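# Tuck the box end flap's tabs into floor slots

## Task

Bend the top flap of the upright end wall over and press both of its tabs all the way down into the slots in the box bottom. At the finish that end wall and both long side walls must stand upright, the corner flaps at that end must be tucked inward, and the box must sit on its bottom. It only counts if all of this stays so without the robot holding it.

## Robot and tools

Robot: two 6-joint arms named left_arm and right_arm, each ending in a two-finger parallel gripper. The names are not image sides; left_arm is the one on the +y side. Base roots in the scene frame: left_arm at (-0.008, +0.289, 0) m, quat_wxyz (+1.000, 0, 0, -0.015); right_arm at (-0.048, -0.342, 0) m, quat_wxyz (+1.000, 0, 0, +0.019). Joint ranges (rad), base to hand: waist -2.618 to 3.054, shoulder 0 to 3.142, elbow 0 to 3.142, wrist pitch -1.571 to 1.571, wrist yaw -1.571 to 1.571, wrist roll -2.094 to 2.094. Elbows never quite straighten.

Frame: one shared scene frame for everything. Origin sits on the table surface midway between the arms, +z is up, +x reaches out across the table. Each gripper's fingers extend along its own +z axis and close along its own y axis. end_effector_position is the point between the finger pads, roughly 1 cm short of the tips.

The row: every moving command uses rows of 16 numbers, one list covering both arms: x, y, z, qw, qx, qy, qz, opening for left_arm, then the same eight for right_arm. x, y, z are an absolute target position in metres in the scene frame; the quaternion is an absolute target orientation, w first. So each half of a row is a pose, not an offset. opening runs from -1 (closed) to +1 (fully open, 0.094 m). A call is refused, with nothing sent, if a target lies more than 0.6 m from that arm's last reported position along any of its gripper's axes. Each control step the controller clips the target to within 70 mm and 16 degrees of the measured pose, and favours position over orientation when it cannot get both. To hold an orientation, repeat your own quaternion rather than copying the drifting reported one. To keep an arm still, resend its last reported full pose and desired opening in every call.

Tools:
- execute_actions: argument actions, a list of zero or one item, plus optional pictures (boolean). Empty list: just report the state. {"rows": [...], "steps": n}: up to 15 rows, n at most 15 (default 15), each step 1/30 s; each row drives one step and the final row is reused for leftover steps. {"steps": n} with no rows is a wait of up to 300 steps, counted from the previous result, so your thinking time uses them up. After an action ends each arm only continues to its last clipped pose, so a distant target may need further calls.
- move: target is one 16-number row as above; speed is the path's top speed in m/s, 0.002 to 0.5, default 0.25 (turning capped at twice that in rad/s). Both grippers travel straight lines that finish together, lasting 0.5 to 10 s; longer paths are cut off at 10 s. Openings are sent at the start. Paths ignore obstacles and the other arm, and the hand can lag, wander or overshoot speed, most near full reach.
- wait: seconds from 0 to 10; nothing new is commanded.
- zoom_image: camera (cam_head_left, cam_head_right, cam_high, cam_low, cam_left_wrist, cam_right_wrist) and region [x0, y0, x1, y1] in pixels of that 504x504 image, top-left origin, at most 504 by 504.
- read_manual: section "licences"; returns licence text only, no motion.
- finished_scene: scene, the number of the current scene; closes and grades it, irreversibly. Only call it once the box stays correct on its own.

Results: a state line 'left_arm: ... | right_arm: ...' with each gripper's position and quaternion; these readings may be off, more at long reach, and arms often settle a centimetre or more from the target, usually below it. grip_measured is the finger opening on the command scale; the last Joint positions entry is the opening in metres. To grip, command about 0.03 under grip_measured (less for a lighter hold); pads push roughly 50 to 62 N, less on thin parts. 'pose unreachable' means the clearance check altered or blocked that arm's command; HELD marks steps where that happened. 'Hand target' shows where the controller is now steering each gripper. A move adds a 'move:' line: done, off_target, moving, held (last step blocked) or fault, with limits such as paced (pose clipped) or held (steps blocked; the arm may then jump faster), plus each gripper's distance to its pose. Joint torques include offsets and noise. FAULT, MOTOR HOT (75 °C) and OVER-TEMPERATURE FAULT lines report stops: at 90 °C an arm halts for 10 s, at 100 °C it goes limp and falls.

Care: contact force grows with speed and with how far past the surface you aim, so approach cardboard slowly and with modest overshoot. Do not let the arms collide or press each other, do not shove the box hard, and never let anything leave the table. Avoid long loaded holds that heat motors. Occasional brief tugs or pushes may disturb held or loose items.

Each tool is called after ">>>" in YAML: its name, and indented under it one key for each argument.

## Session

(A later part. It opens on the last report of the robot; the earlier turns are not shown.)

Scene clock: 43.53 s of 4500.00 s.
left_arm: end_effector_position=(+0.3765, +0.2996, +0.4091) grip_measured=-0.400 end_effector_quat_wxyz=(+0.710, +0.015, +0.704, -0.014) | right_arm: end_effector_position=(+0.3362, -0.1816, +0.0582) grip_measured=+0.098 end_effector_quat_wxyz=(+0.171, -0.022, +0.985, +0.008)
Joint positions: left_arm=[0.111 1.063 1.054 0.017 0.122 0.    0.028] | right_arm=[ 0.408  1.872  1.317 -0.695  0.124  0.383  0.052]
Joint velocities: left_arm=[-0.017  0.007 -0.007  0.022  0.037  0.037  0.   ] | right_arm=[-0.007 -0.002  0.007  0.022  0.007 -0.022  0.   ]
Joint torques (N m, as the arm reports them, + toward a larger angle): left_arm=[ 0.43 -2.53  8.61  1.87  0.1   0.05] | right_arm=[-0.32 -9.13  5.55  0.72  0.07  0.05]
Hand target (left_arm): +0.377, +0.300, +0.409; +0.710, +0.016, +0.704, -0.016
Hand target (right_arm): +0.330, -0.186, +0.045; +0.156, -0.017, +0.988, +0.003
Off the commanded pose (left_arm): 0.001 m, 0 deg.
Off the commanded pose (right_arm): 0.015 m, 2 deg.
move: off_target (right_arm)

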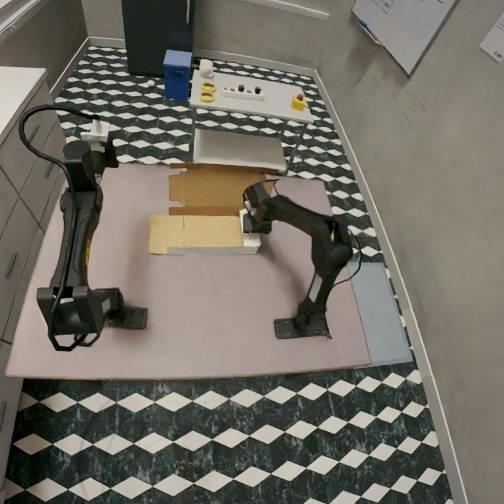

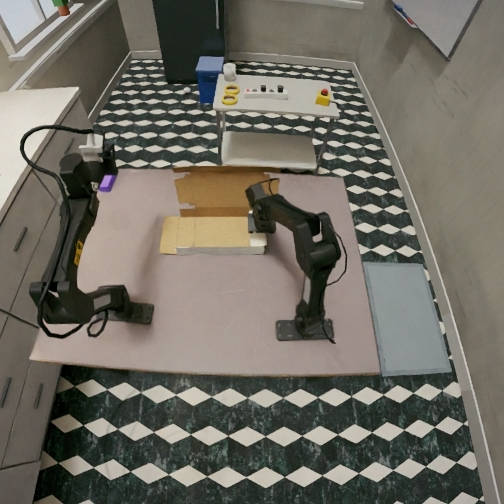

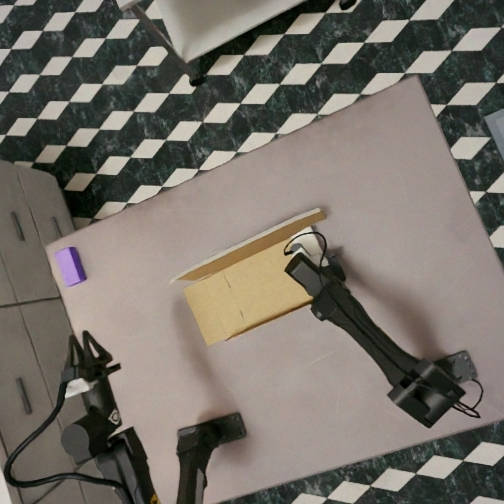

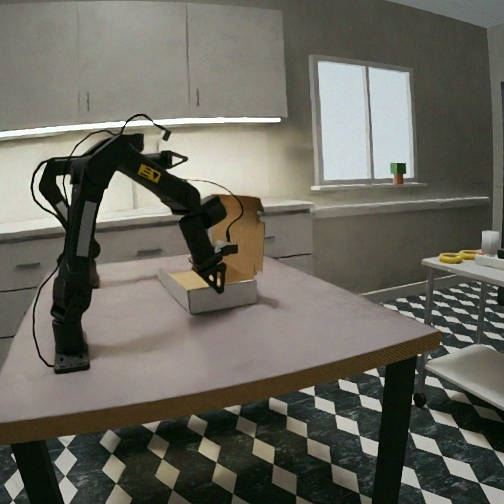

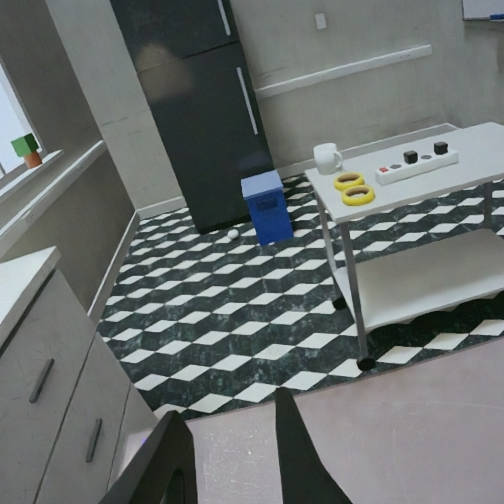

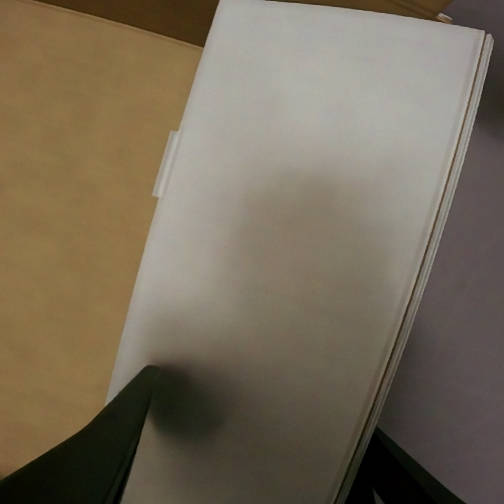

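Straddled. Continue down, closing gradually.

>>> move:
  target: [0.3772,0.30,0.4091,0.71,0.016,0.704,-0.016,-0.4,0.33,-0.187,0.022,0.156,-0.017,0.988,0.003,0]
  speed: 0.03

>>> move:
  target: [0.3772,0.30,0.4091,0.71,0.016,0.704,-0.016,-0.4,0.33,-0.192,0.012,0.156,-0.017,0.988,0.003,-0.3]
  speed: 0.02

>>> move:
  target: [0.3772,0.30,0.4091,0.71,0.016,0.704,-0.016,-0.4,0.33,-0.196,0.008,0.156,-0.017,0.988,0.003,-0.6]
  speed: 0.01

Scene clock: 49.57 s of 4500.00 s.
left_arm: end_effector_position=(+0.3765, +0.2996, +0.4091) grip_measured=-0.400 end_effector_quat_wxyz=(+0.710, +0.015, +0.704, -0.014) | right_arm: end_effector_position=(+0.3417, -0.1776, +0.0428) grip_measured=+0.002 end_effector_quat_wxyz=(+0.185, -0.021, +0.982, +0.019)
Joint positions: left_arm=[0.111 1.063 1.054 0.017 0.122 0.    0.028] | right_arm=[ 0.408  1.889  1.263 -0.588  0.117  0.383  0.047]
Joint velocities: left_arm=[-0.007  0.022 -0.002 -0.081 -0.007 -0.037  0.   ] | right_arm=[ 0.002 -0.012  0.012  0.022  0.037  0.037  0.001]
Joint torques (N m, as the arm reports them, + toward a larger angle): left_arm=[ 0.44 -2.53  8.62  1.84  0.11  0.07] | right_arm=[-0.54 -8.14  5.26  0.59  0.1   0.03]
Hand target (left_arm): +0.377, +0.300, +0.409; +0.710, +0.016, +0.704, -0.016
Hand target (right_arm): +0.330, -0.187, +0.023; +0.156, -0.017, +0.988, +0.003
Off the commanded pose (left_arm): 0.001 m, 0 deg.
Off the commanded pose (right_arm): 0.026 m, 4 deg.
After step 90, 1.43 s passed at rest.
move: off_target (right_arm)

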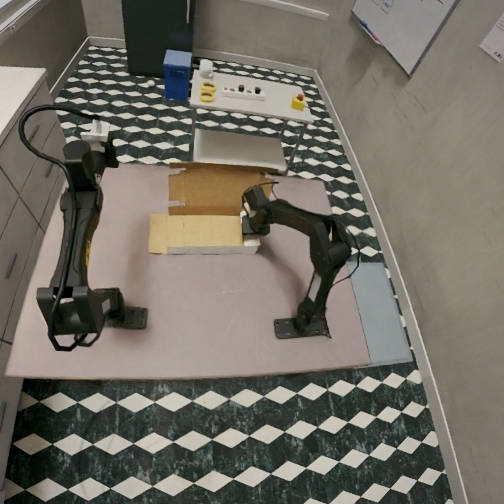

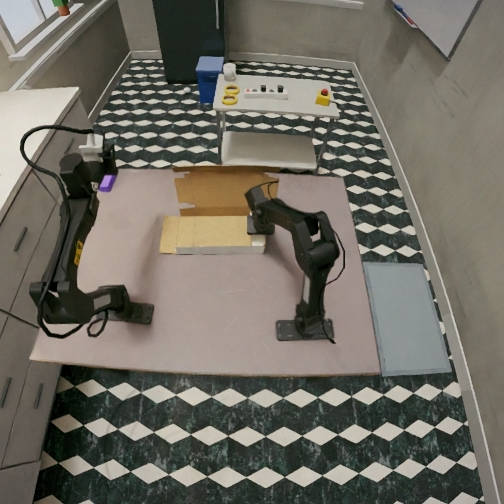

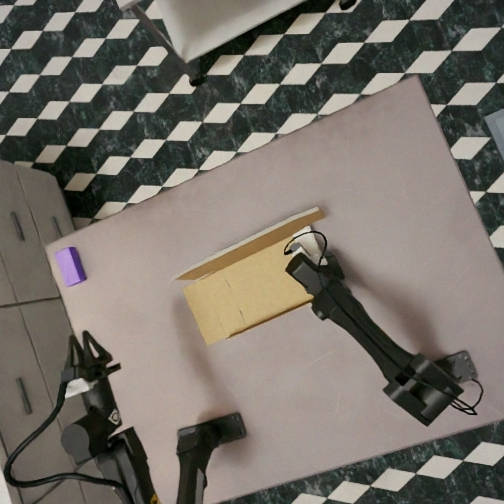

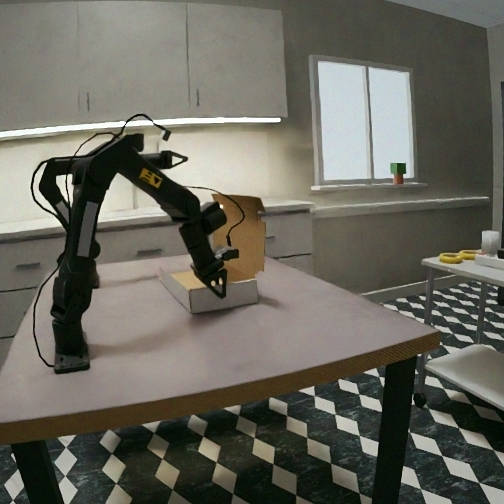

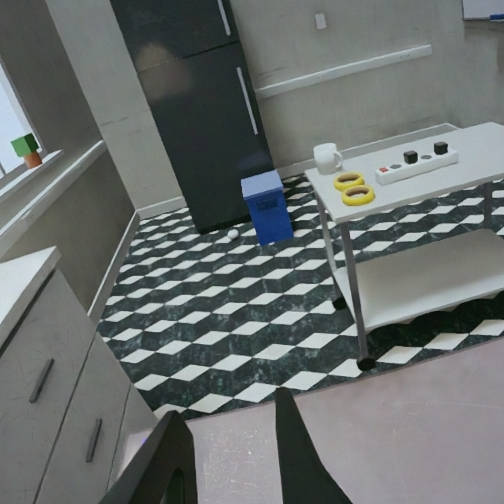

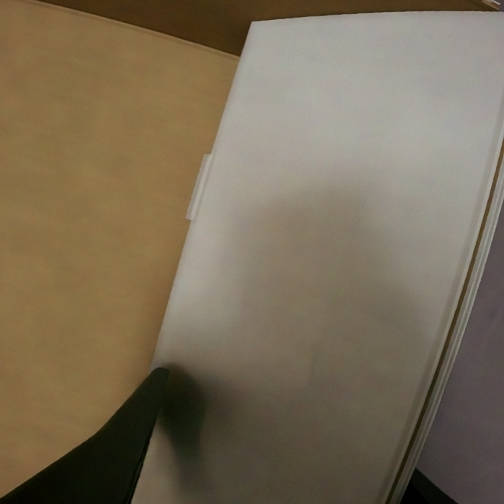

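Scene clock: 51.60 s of 4500.00 s.
left_arm: end_effector_position=(+0.3765, +0.2996, +0.4091) grip_measured=-0.400 end_effector_quat_wxyz=(+0.710, +0.015, +0.704, -0.014) | right_arm: end_effector_position=(+0.3431, -0.1773, +0.0376) grip_measured=-0.298 end_effector_quat_wxyz=(+0.192, -0.019, +0.981, +0.025)
Joint positions: left_arm=[0.111 1.063 1.054 0.017 0.122 0.    0.028] | right_arm=[ 0.405  1.889  1.235 -0.541  0.11   0.383  0.033]
Joint velocities: left_arm=[-0.012  0.007 -0.002 -0.051 -0.081  0.037  0.   ] | right_arm=[-0.007 -0.002  0.012 -0.066 -0.007  0.022 -0.001]
Joint torques (N m, as the arm reports them, + toward a larger angle): left_arm=[ 0.45 -2.67  8.58  1.83  0.12  0.03] | right_arm=[-1.34 -7.49  4.94  0.58  0.12 -0.1 ]
Hand target (left_arm): +0.377, +0.300, +0.409; +0.710, +0.016, +0.704, -0.016
Hand target (right_arm): +0.329, -0.192, +0.013; +0.156, -0.017, +0.988, +0.004
Off the commanded pose (left_arm): 0.001 m, 0 deg.
Off the commanded pose (right_arm): 0.032 m, 5 deg.
move: off_target (right_arm)

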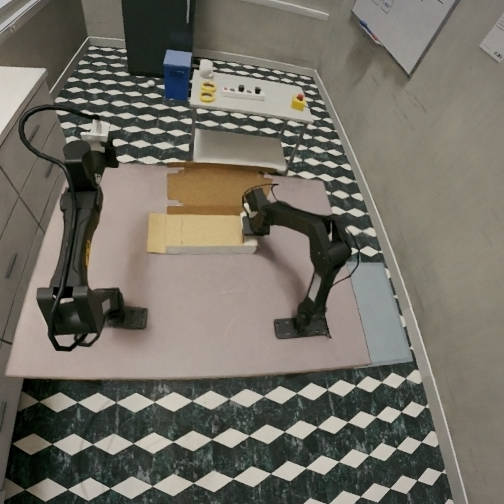

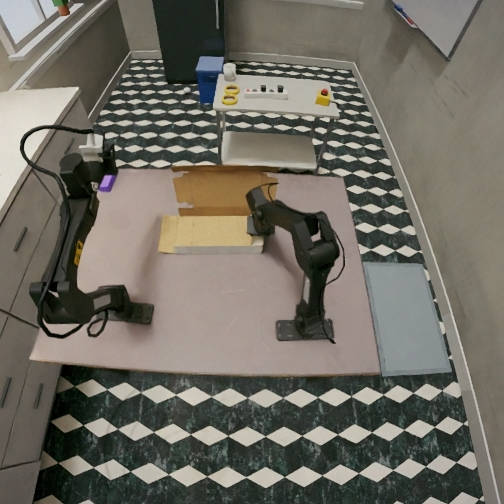

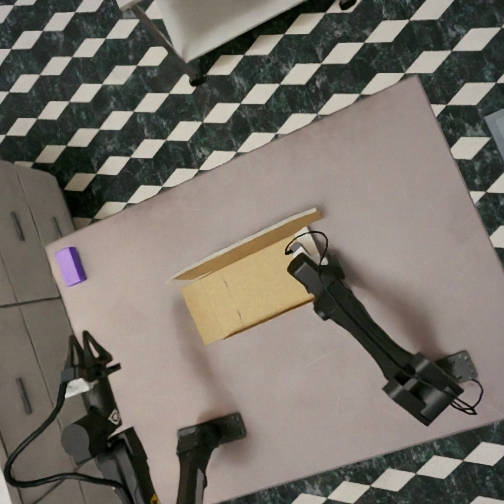

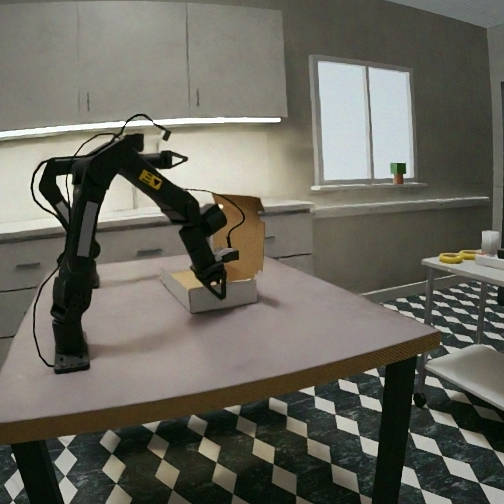

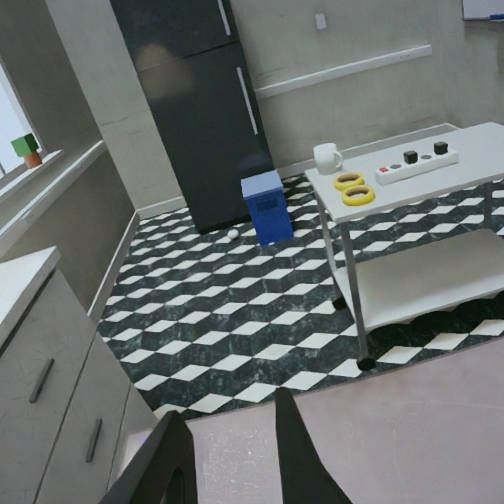

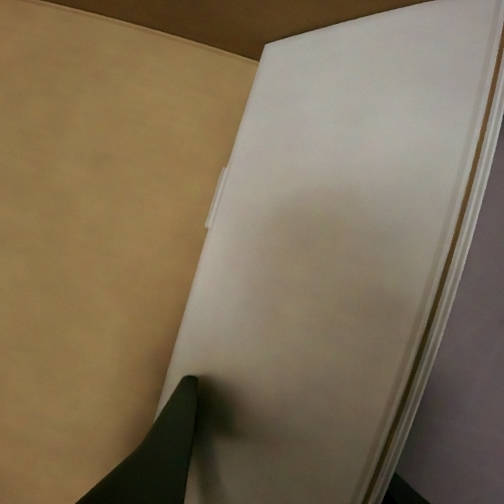

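Scene clock: 56.13 s of 4500.00 s.
left_arm: end_effector_position=(+0.3765, +0.2996, +0.4091) grip_measured=-0.400 end_effector_quat_wxyz=(+0.710, +0.015, +0.704, -0.014) | right_arm: end_effector_position=(+0.3447, -0.1796, +0.0352) grip_measured=-0.597 end_effector_quat_wxyz=(+0.195, -0.019, +0.980, +0.028)
Joint positions: left_arm=[0.111 1.063 1.054 0.017 0.122 0.    0.028] | right_arm=[ 0.396  1.889  1.221 -0.519  0.105  0.376  0.019]
Joint velocities: left_arm=[ 0.007  0.012 -0.027 -0.037 -0.007 -0.066 -0.001] | right_arm=[-0.017 -0.002 -0.007 -0.022 -0.007  0.007 -0.001]
Joint torques (N m, as the arm reports them, + toward a larger angle): left_arm=[ 0.45 -2.6   8.66  1.85  0.09  0.03] | right_arm=[-1.48 -7.37  4.68  0.55  0.15 -0.13]
Hand target (left_arm): +0.377, +0.300, +0.409; +0.710, +0.016, +0.704, -0.016
Hand target (right_arm): +0.329, -0.196, +0.009; +0.155, -0.017, +0.988, +0.004
Off the commanded pose (left_arm): 0.001 m, 0 deg.
Off the commanded pose (right_arm): 0.035 m, 5 deg.
move: off_target (right_arm)

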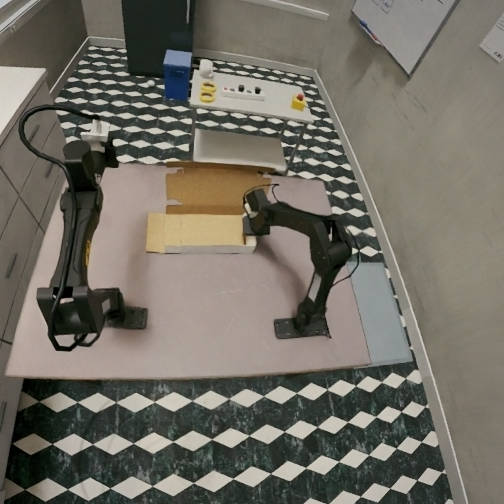

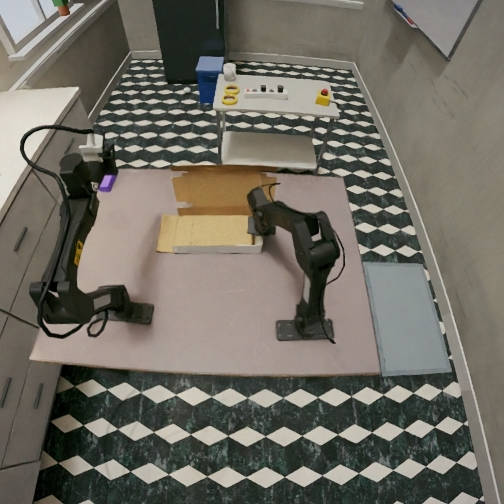

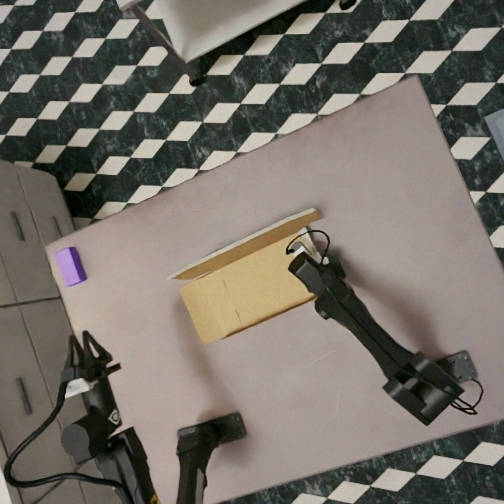

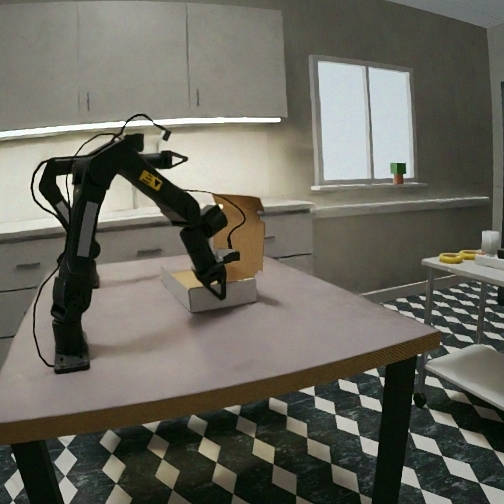

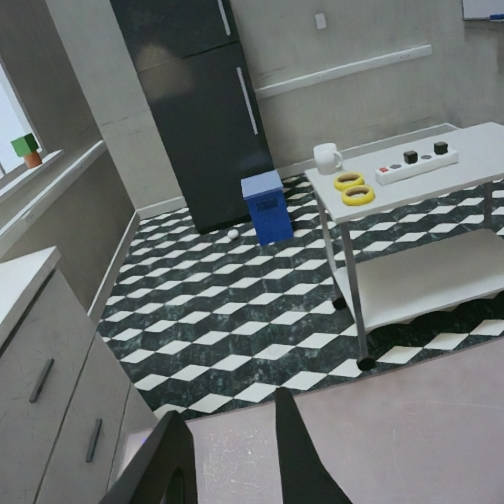

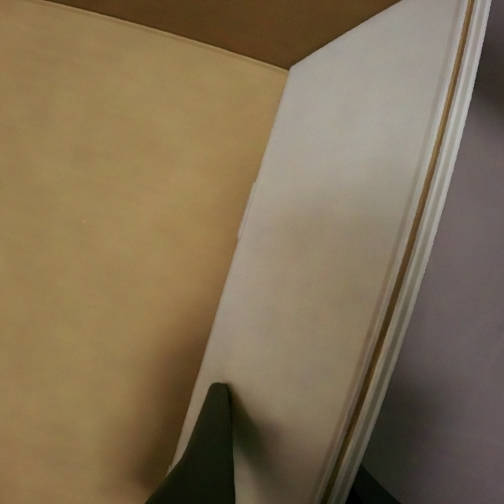

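>>> move:
  target: [0.3772,0.30,0.4091,0.71,0.016,0.704,-0.016,-0.4,0.33,-0.196,0.03,0.156,-0.017,0.988,0.003,-0.85]
  speed: 0.02

>>> move:
  target: [0.3772,0.30,0.4091,0.71,0.016,0.704,-0.016,-0.4,0.33,-0.185,0.03,0.156,-0.017,0.988,0.003,0.3]
  speed: 0.02

Scene clock: 69.57 s of 4500.00 s.
left_arm: end_effector_position=(+0.3765, +0.2996, +0.4091) grip_measured=-0.400 end_effector_quat_wxyz=(+0.710, +0.015, +0.704, -0.014) | right_arm: end_effector_position=(+0.3416, -0.1818, +0.0338) grip_measured=-0.846 end_effector_quat_wxyz=(+0.188, -0.020, +0.982, +0.023)
Joint positions: left_arm=[0.111 1.063 1.054 0.017 0.122 0.    0.028] | right_arm=[ 0.395  1.889  1.221 -0.536  0.108  0.373  0.007]
Joint velocities: left_arm=[ 0.002  0.012  0.002 -0.007 -0.007  0.007  0.001] | right_arm=[-0.002 -0.002  0.002  0.007 -0.037  0.007  0.001]
Joint torques (N m, as the arm reports them, + toward a larger angle): left_arm=[ 0.49 -2.59  8.6   1.83  0.12  0.05] | right_arm=[ -1.46 -10.15   9.1   -0.08   0.11  -0.1 ]
Hand target (left_arm): +0.377, +0.300, +0.409; +0.710, +0.016, +0.704, -0.016
Hand target (right_arm): +0.330, -0.195, +0.030; +0.157, -0.017, +0.987, +0.004
Off the commanded pose (left_arm): 0.001 m, 0 deg.
Off the commanded pose (right_arm): 0.019 m, 4 deg.
After step 90, 7.87 s passed at rest.
move: off_target (right_arm)

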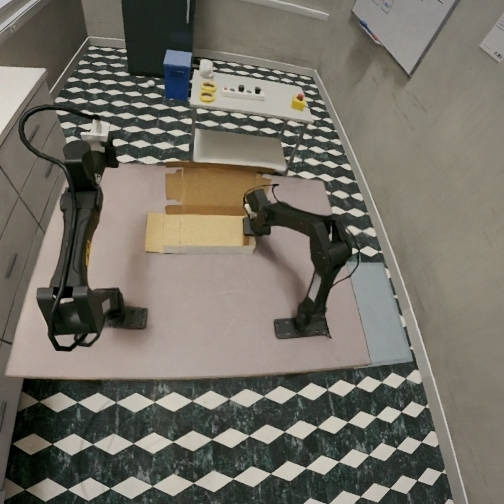

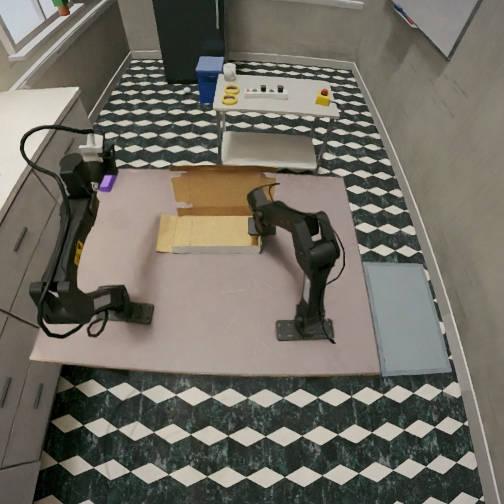

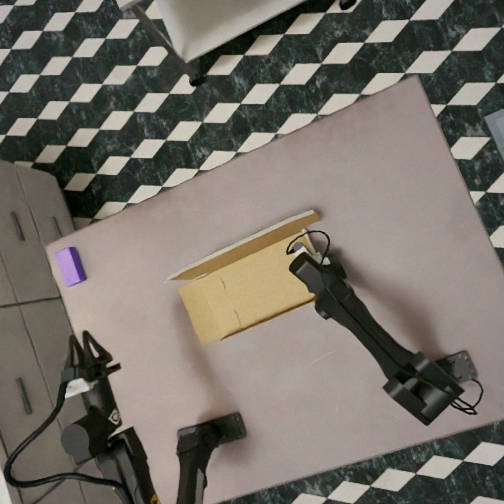

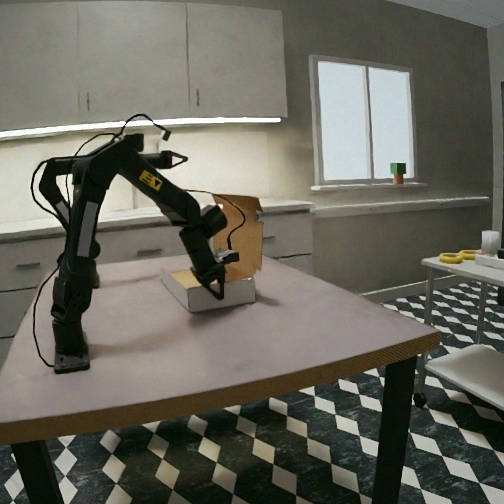

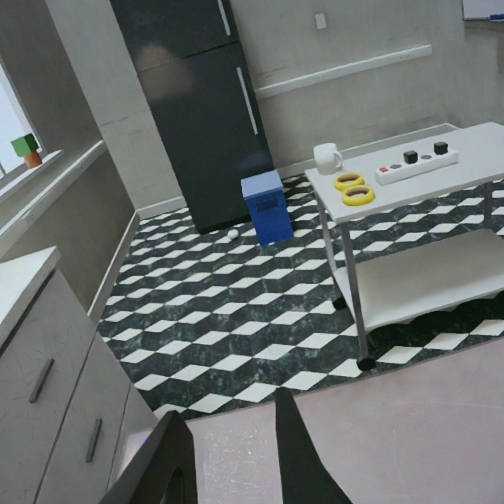

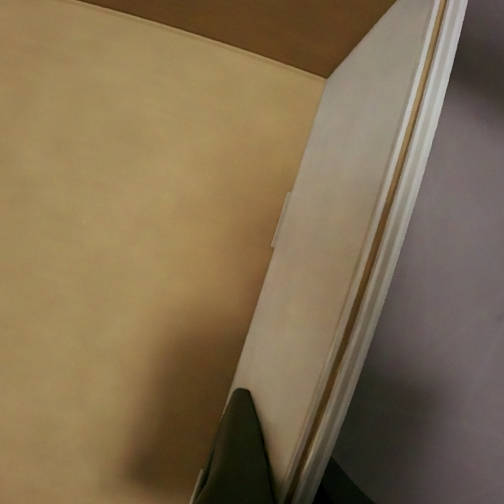

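Scene clock: 71.73 s of 4500.00 s.
left_arm: end_effector_position=(+0.3765, +0.2996, +0.4091) grip_measured=-0.400 end_effector_quat_wxyz=(+0.710, +0.015, +0.704, -0.014) | right_arm: end_effector_position=(+0.3283, -0.1880, +0.0287) grip_measured=+0.298 end_effector_quat_wxyz=(+0.160, -0.016, +0.987, +0.012)
Joint positions: left_arm=[0.111 1.063 1.054 0.017 0.122 0.    0.028] | right_arm=[ 0.395  1.889  1.221 -0.598  0.108  0.385  0.061]
Joint velocities: left_arm=[-0.022  0.002 -0.017 -0.022  0.007 -0.022 -0.002] | right_arm=[ 0.012 -0.002 -0.007 -0.066 -0.051  0.007  0.   ]
Joint torques (N m, as the arm reports them, + toward a larger angle): left_arm=[ 0.47 -2.6   8.49  1.84  0.12  0.06] | right_arm=[ 1.05 -8.62 11.18  0.35  0.23  0.05]
Hand target (left_arm): +0.377, +0.300, +0.409; +0.710, +0.016, +0.704, -0.016
Hand target (right_arm): +0.330, -0.185, +0.030; +0.156, -0.017, +0.988, +0.004
Off the commanded pose (left_arm): 0.001 m, 0 deg.
Off the commanded pose (right_arm): 0.004 m, 1 deg.
move: done

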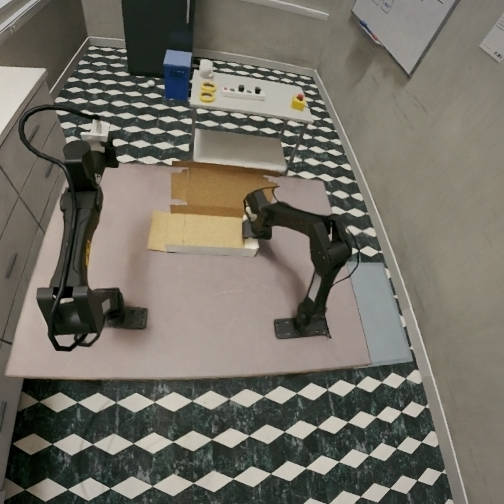

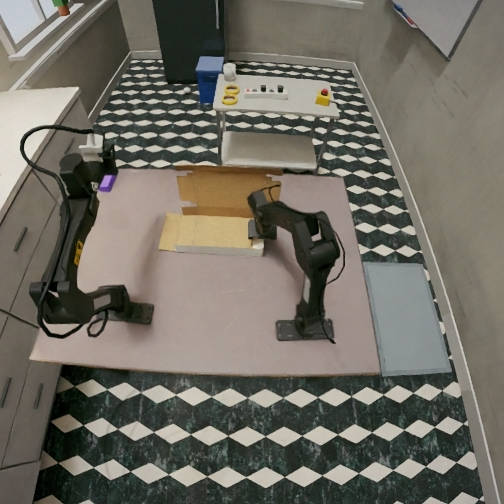

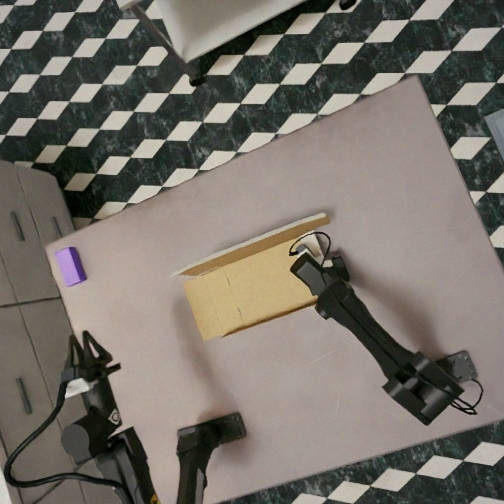

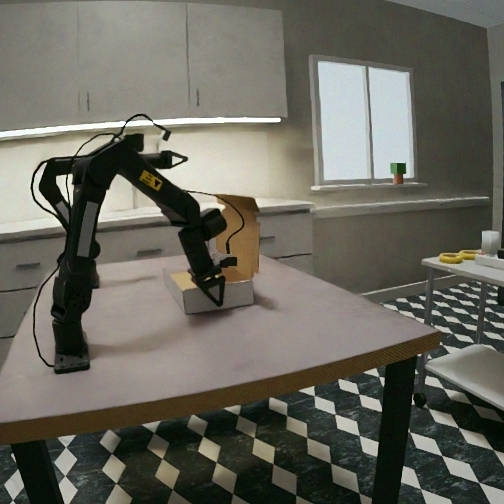

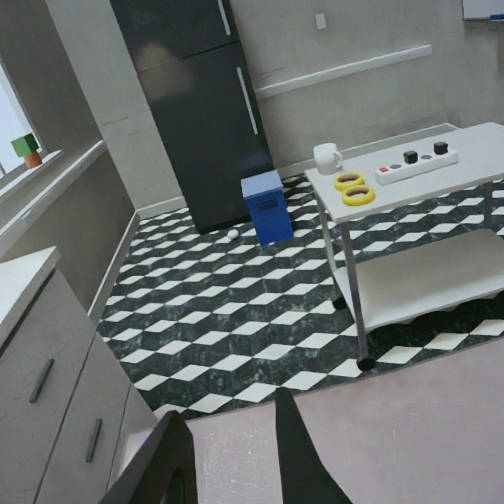

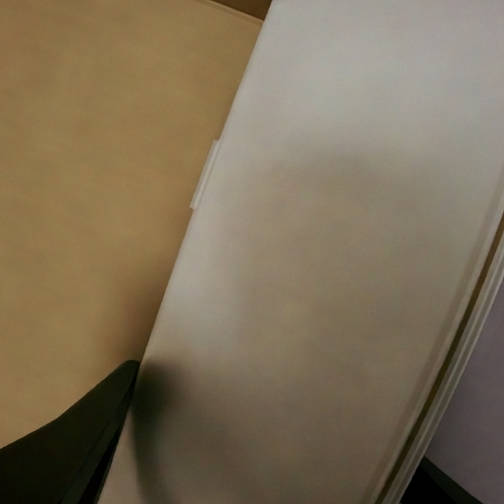

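>>> move:
  target: [0.3772,0.30,0.4091,0.71,0.016,0.704,-0.016,-0.4,0.325,-0.183,0.012,0.156,-0.017,0.988,0.003,0.3]
  speed: 0.015

>>> move:
  target: [0.3772,0.30,0.4091,0.71,0.016,0.704,-0.016,-0.4,0.325,-0.19,0.012,0.156,-0.017,0.988,0.003,-0.3]
  speed: 0.01

>>> move:
  target: [0.3772,0.30,0.4091,0.71,0.016,0.704,-0.016,-0.4,0.325,-0.195,0.012,0.156,-0.017,0.988,0.003,-0.95]
  speed: 0.01

Scene clock: 77.97 s of 4500.00 s.
left_arm: end_effector_position=(+0.3765, +0.2996, +0.4091) grip_measured=-0.400 end_effector_quat_wxyz=(+0.710, +0.015, +0.704, -0.014) | right_arm: end_effector_position=(+0.3306, -0.1824, +0.0212) grip_measured=+0.298 end_effector_quat_wxyz=(+0.162, -0.017, +0.986, +0.012)
Joint positions: left_arm=[0.111 1.063 1.054 0.017 0.122 0.    0.028] | right_arm=[ 0.408  1.914  1.221 -0.57   0.113  0.394  0.061]
Joint velocities: left_arm=[-0.002  0.002 -0.007 -0.066  0.007  0.051  0.002] | right_arm=[ 0.012  0.002  0.002 -0.007  0.051  0.066 -0.001]
Joint torques (N m, as the arm reports them, + toward a larger angle): left_arm=[ 0.48 -2.57  8.51  1.85  0.09  0.02] | right_arm=[ 0.95 -9.38  5.92  0.76  0.23  0.08]
Hand target (left_arm): +0.377, +0.300, +0.409; +0.710, +0.016, +0.704, -0.016
Hand target (right_arm): +0.325, -0.183, +0.012; +0.156, -0.017, +0.988, +0.003
Off the commanded pose (left_arm): 0.001 m, 0 deg.
Off the commanded pose (right_arm): 0.011 m, 1 deg.
After step 90, 1.87 s passed at rest.
move: off_target (right_arm)

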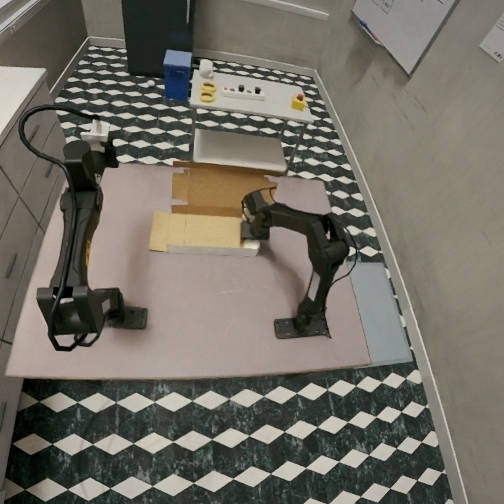

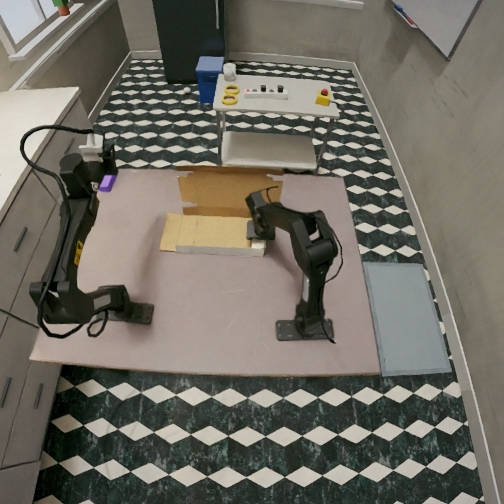

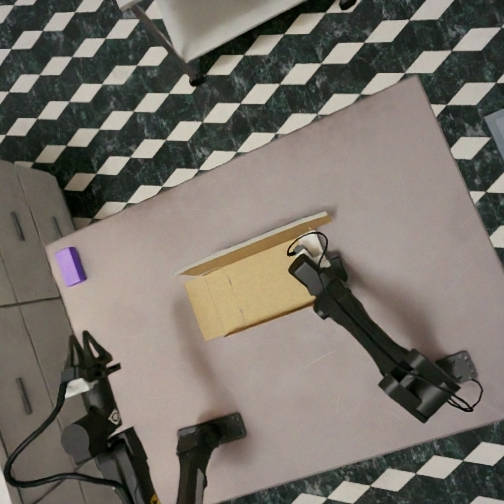

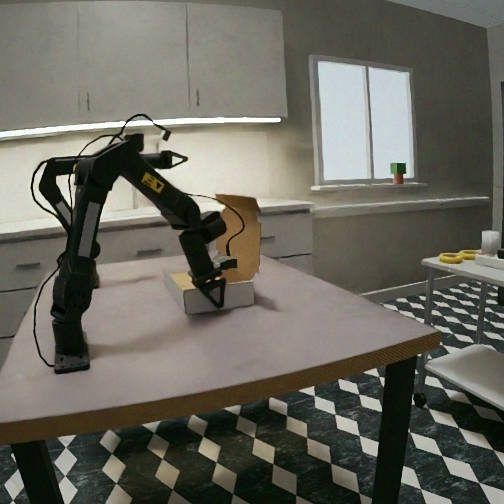

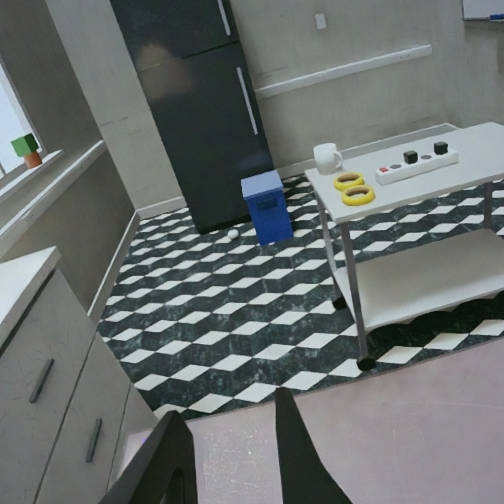

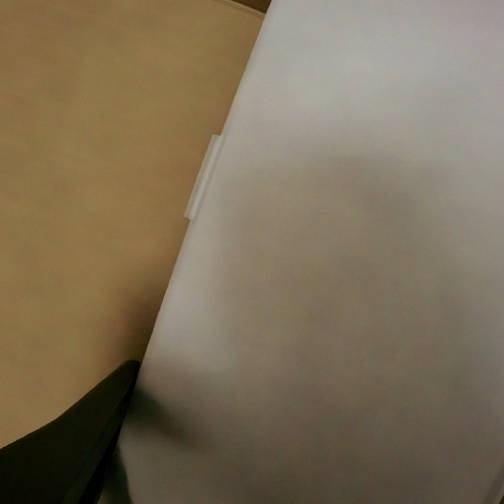

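Scene clock: 79.50 s of 4500.00 s.
left_arm: end_effector_position=(+0.3765, +0.2996, +0.4091) grip_measured=-0.400 end_effector_quat_wxyz=(+0.710, +0.015, +0.704, -0.014) | right_arm: end_effector_position=(+0.3281, -0.1839, +0.0179) grip_measured=-0.297 end_effector_quat_wxyz=(+0.160, -0.017, +0.987, +0.010)
Joint positions: left_arm=[0.111 1.063 1.054 0.017 0.122 0.    0.028] | right_arm=[ 0.408  1.914  1.209 -0.564  0.114  0.394  0.033]
Joint velocities: left_arm=[-0.002  0.012  0.012 -0.037 -0.022 -0.037  0.   ] | right_arm=[-0.002  0.012 -0.012 -0.051 -0.007 -0.037  0.   ]
Joint torques (N m, as the arm reports them, + toward a larger angle): left_arm=[ 0.38 -2.56  8.66  1.86  0.12  0.04] | right_arm=[ -0.64 -10.19   5.69   0.74   0.14  -0.11]
Hand target (left_arm): +0.377, +0.300, +0.409; +0.710, +0.016, +0.704, -0.016
Hand target (right_arm): +0.325, -0.190, +0.012; +0.156, -0.017, +0.988, +0.003
Off the commanded pose (left_arm): 0.001 m, 0 deg.
Off the commanded pose (right_arm): 0.009 m, 1 deg.
move: done

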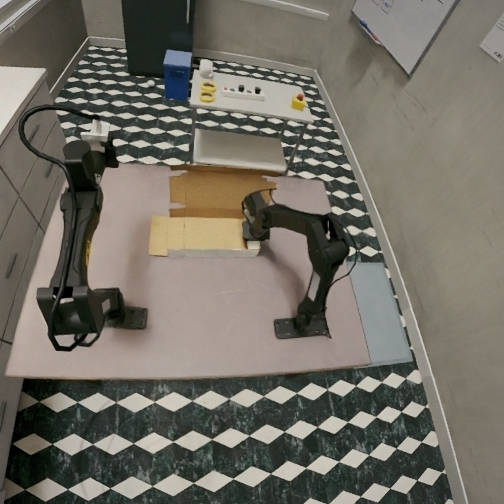

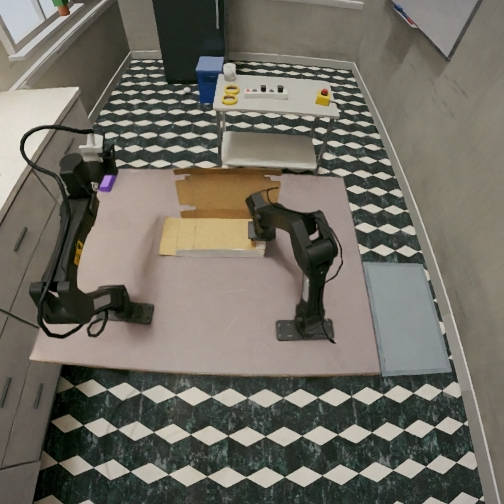

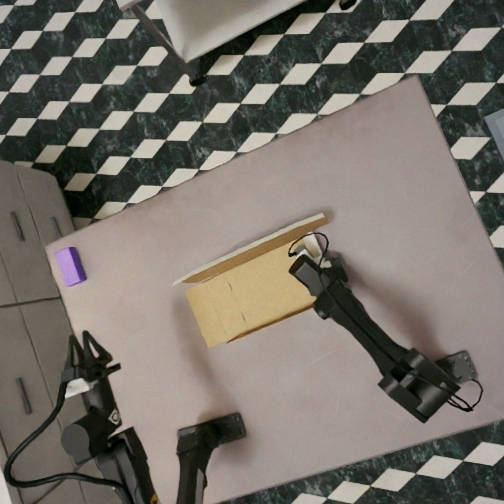

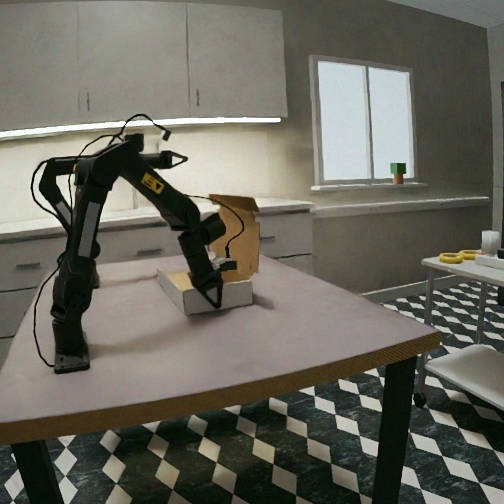

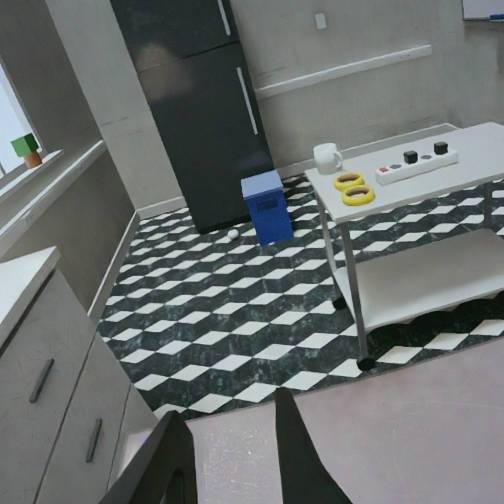

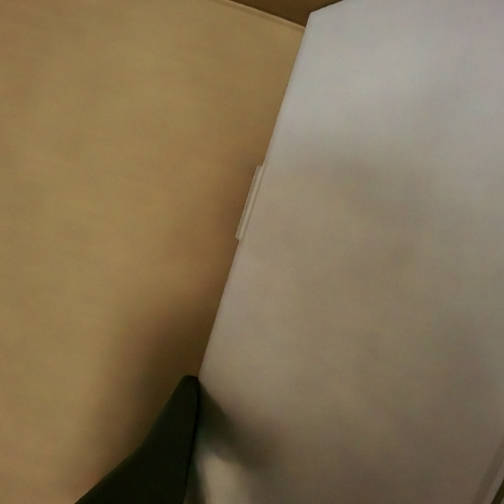

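Scene clock: 81.00 s of 4500.00 s.
left_arm: end_effector_position=(+0.3765, +0.2996, +0.4091) grip_measured=-0.400 end_effector_quat_wxyz=(+0.710, +0.015, +0.704, -0.014) | right_arm: end_effector_position=(+0.3287, -0.1864, +0.0173) grip_measured=-0.914 end_effector_quat_wxyz=(+0.160, -0.020, +0.987, +0.008)
Joint positions: left_arm=[0.111 1.063 1.054 0.017 0.122 0.    0.028] | right_arm=[ 0.402  1.914  1.206 -0.561  0.115  0.382  0.004]
Joint velocities: left_arm=[-0.007  0.002  0.007 -0.022 -0.022  0.066 -0.001] | right_arm=[ 0.002 -0.002 -0.017 -0.095 -0.051 -0.066 -0.001]
Joint torques (N m, as the arm reports them, + toward a larger angle): left_arm=[ 0.4  -2.58  8.63  1.86  0.1   0.06] | right_arm=[ -1.28 -10.82   4.92   0.76   0.09  -0.11]
Hand target (left_arm): +0.377, +0.300, +0.409; +0.710, +0.016, +0.704, -0.016
Hand target (right_arm): +0.325, -0.195, +0.012; +0.156, -0.017, +0.988, +0.003
Off the commanded pose (left_arm): 0.001 m, 0 deg.
Off the commanded pose (right_arm): 0.011 m, 1 deg.
move: off_target (right_arm)

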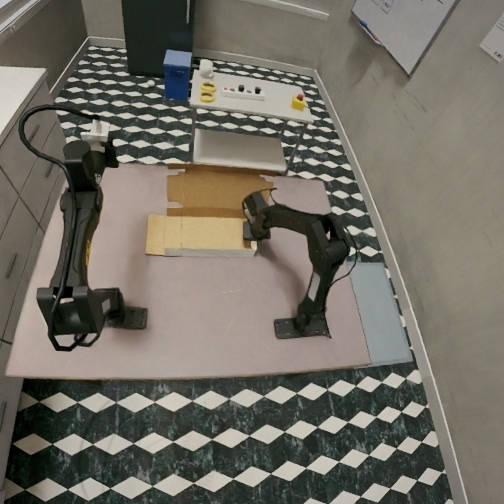

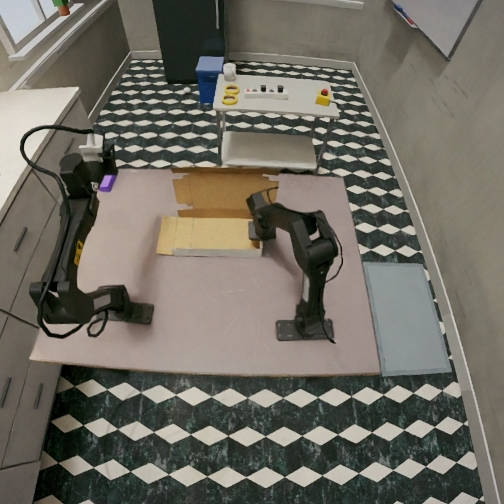

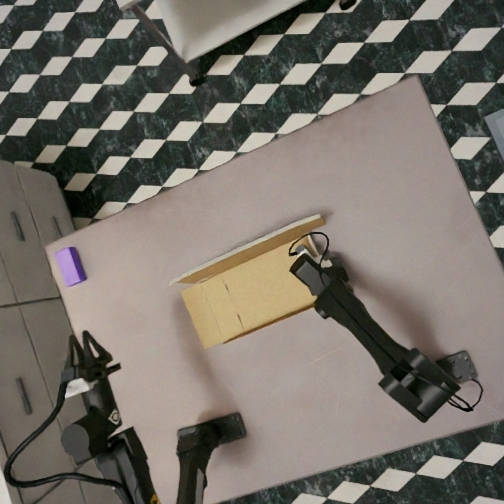

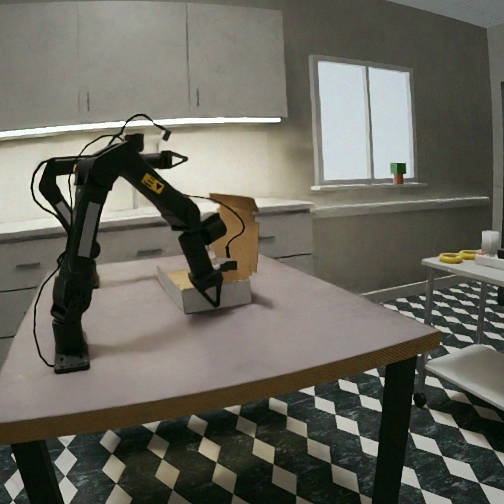

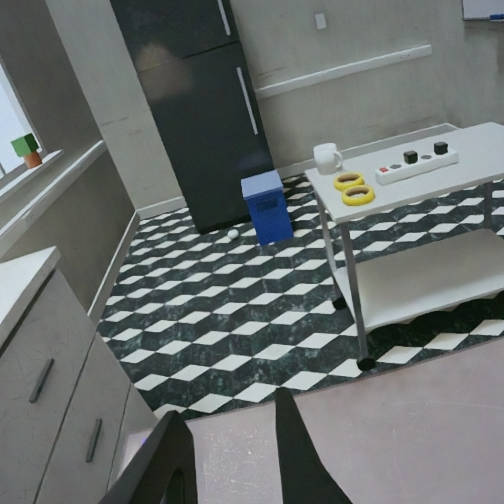

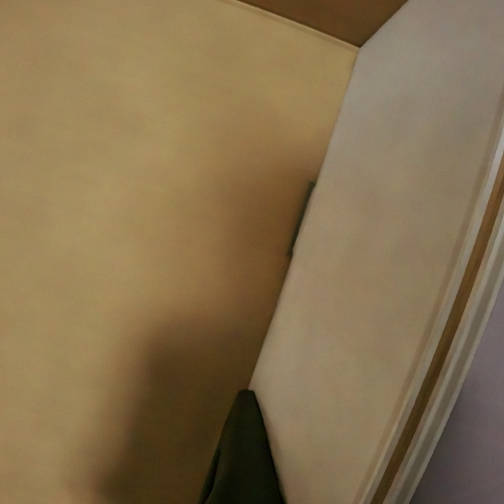

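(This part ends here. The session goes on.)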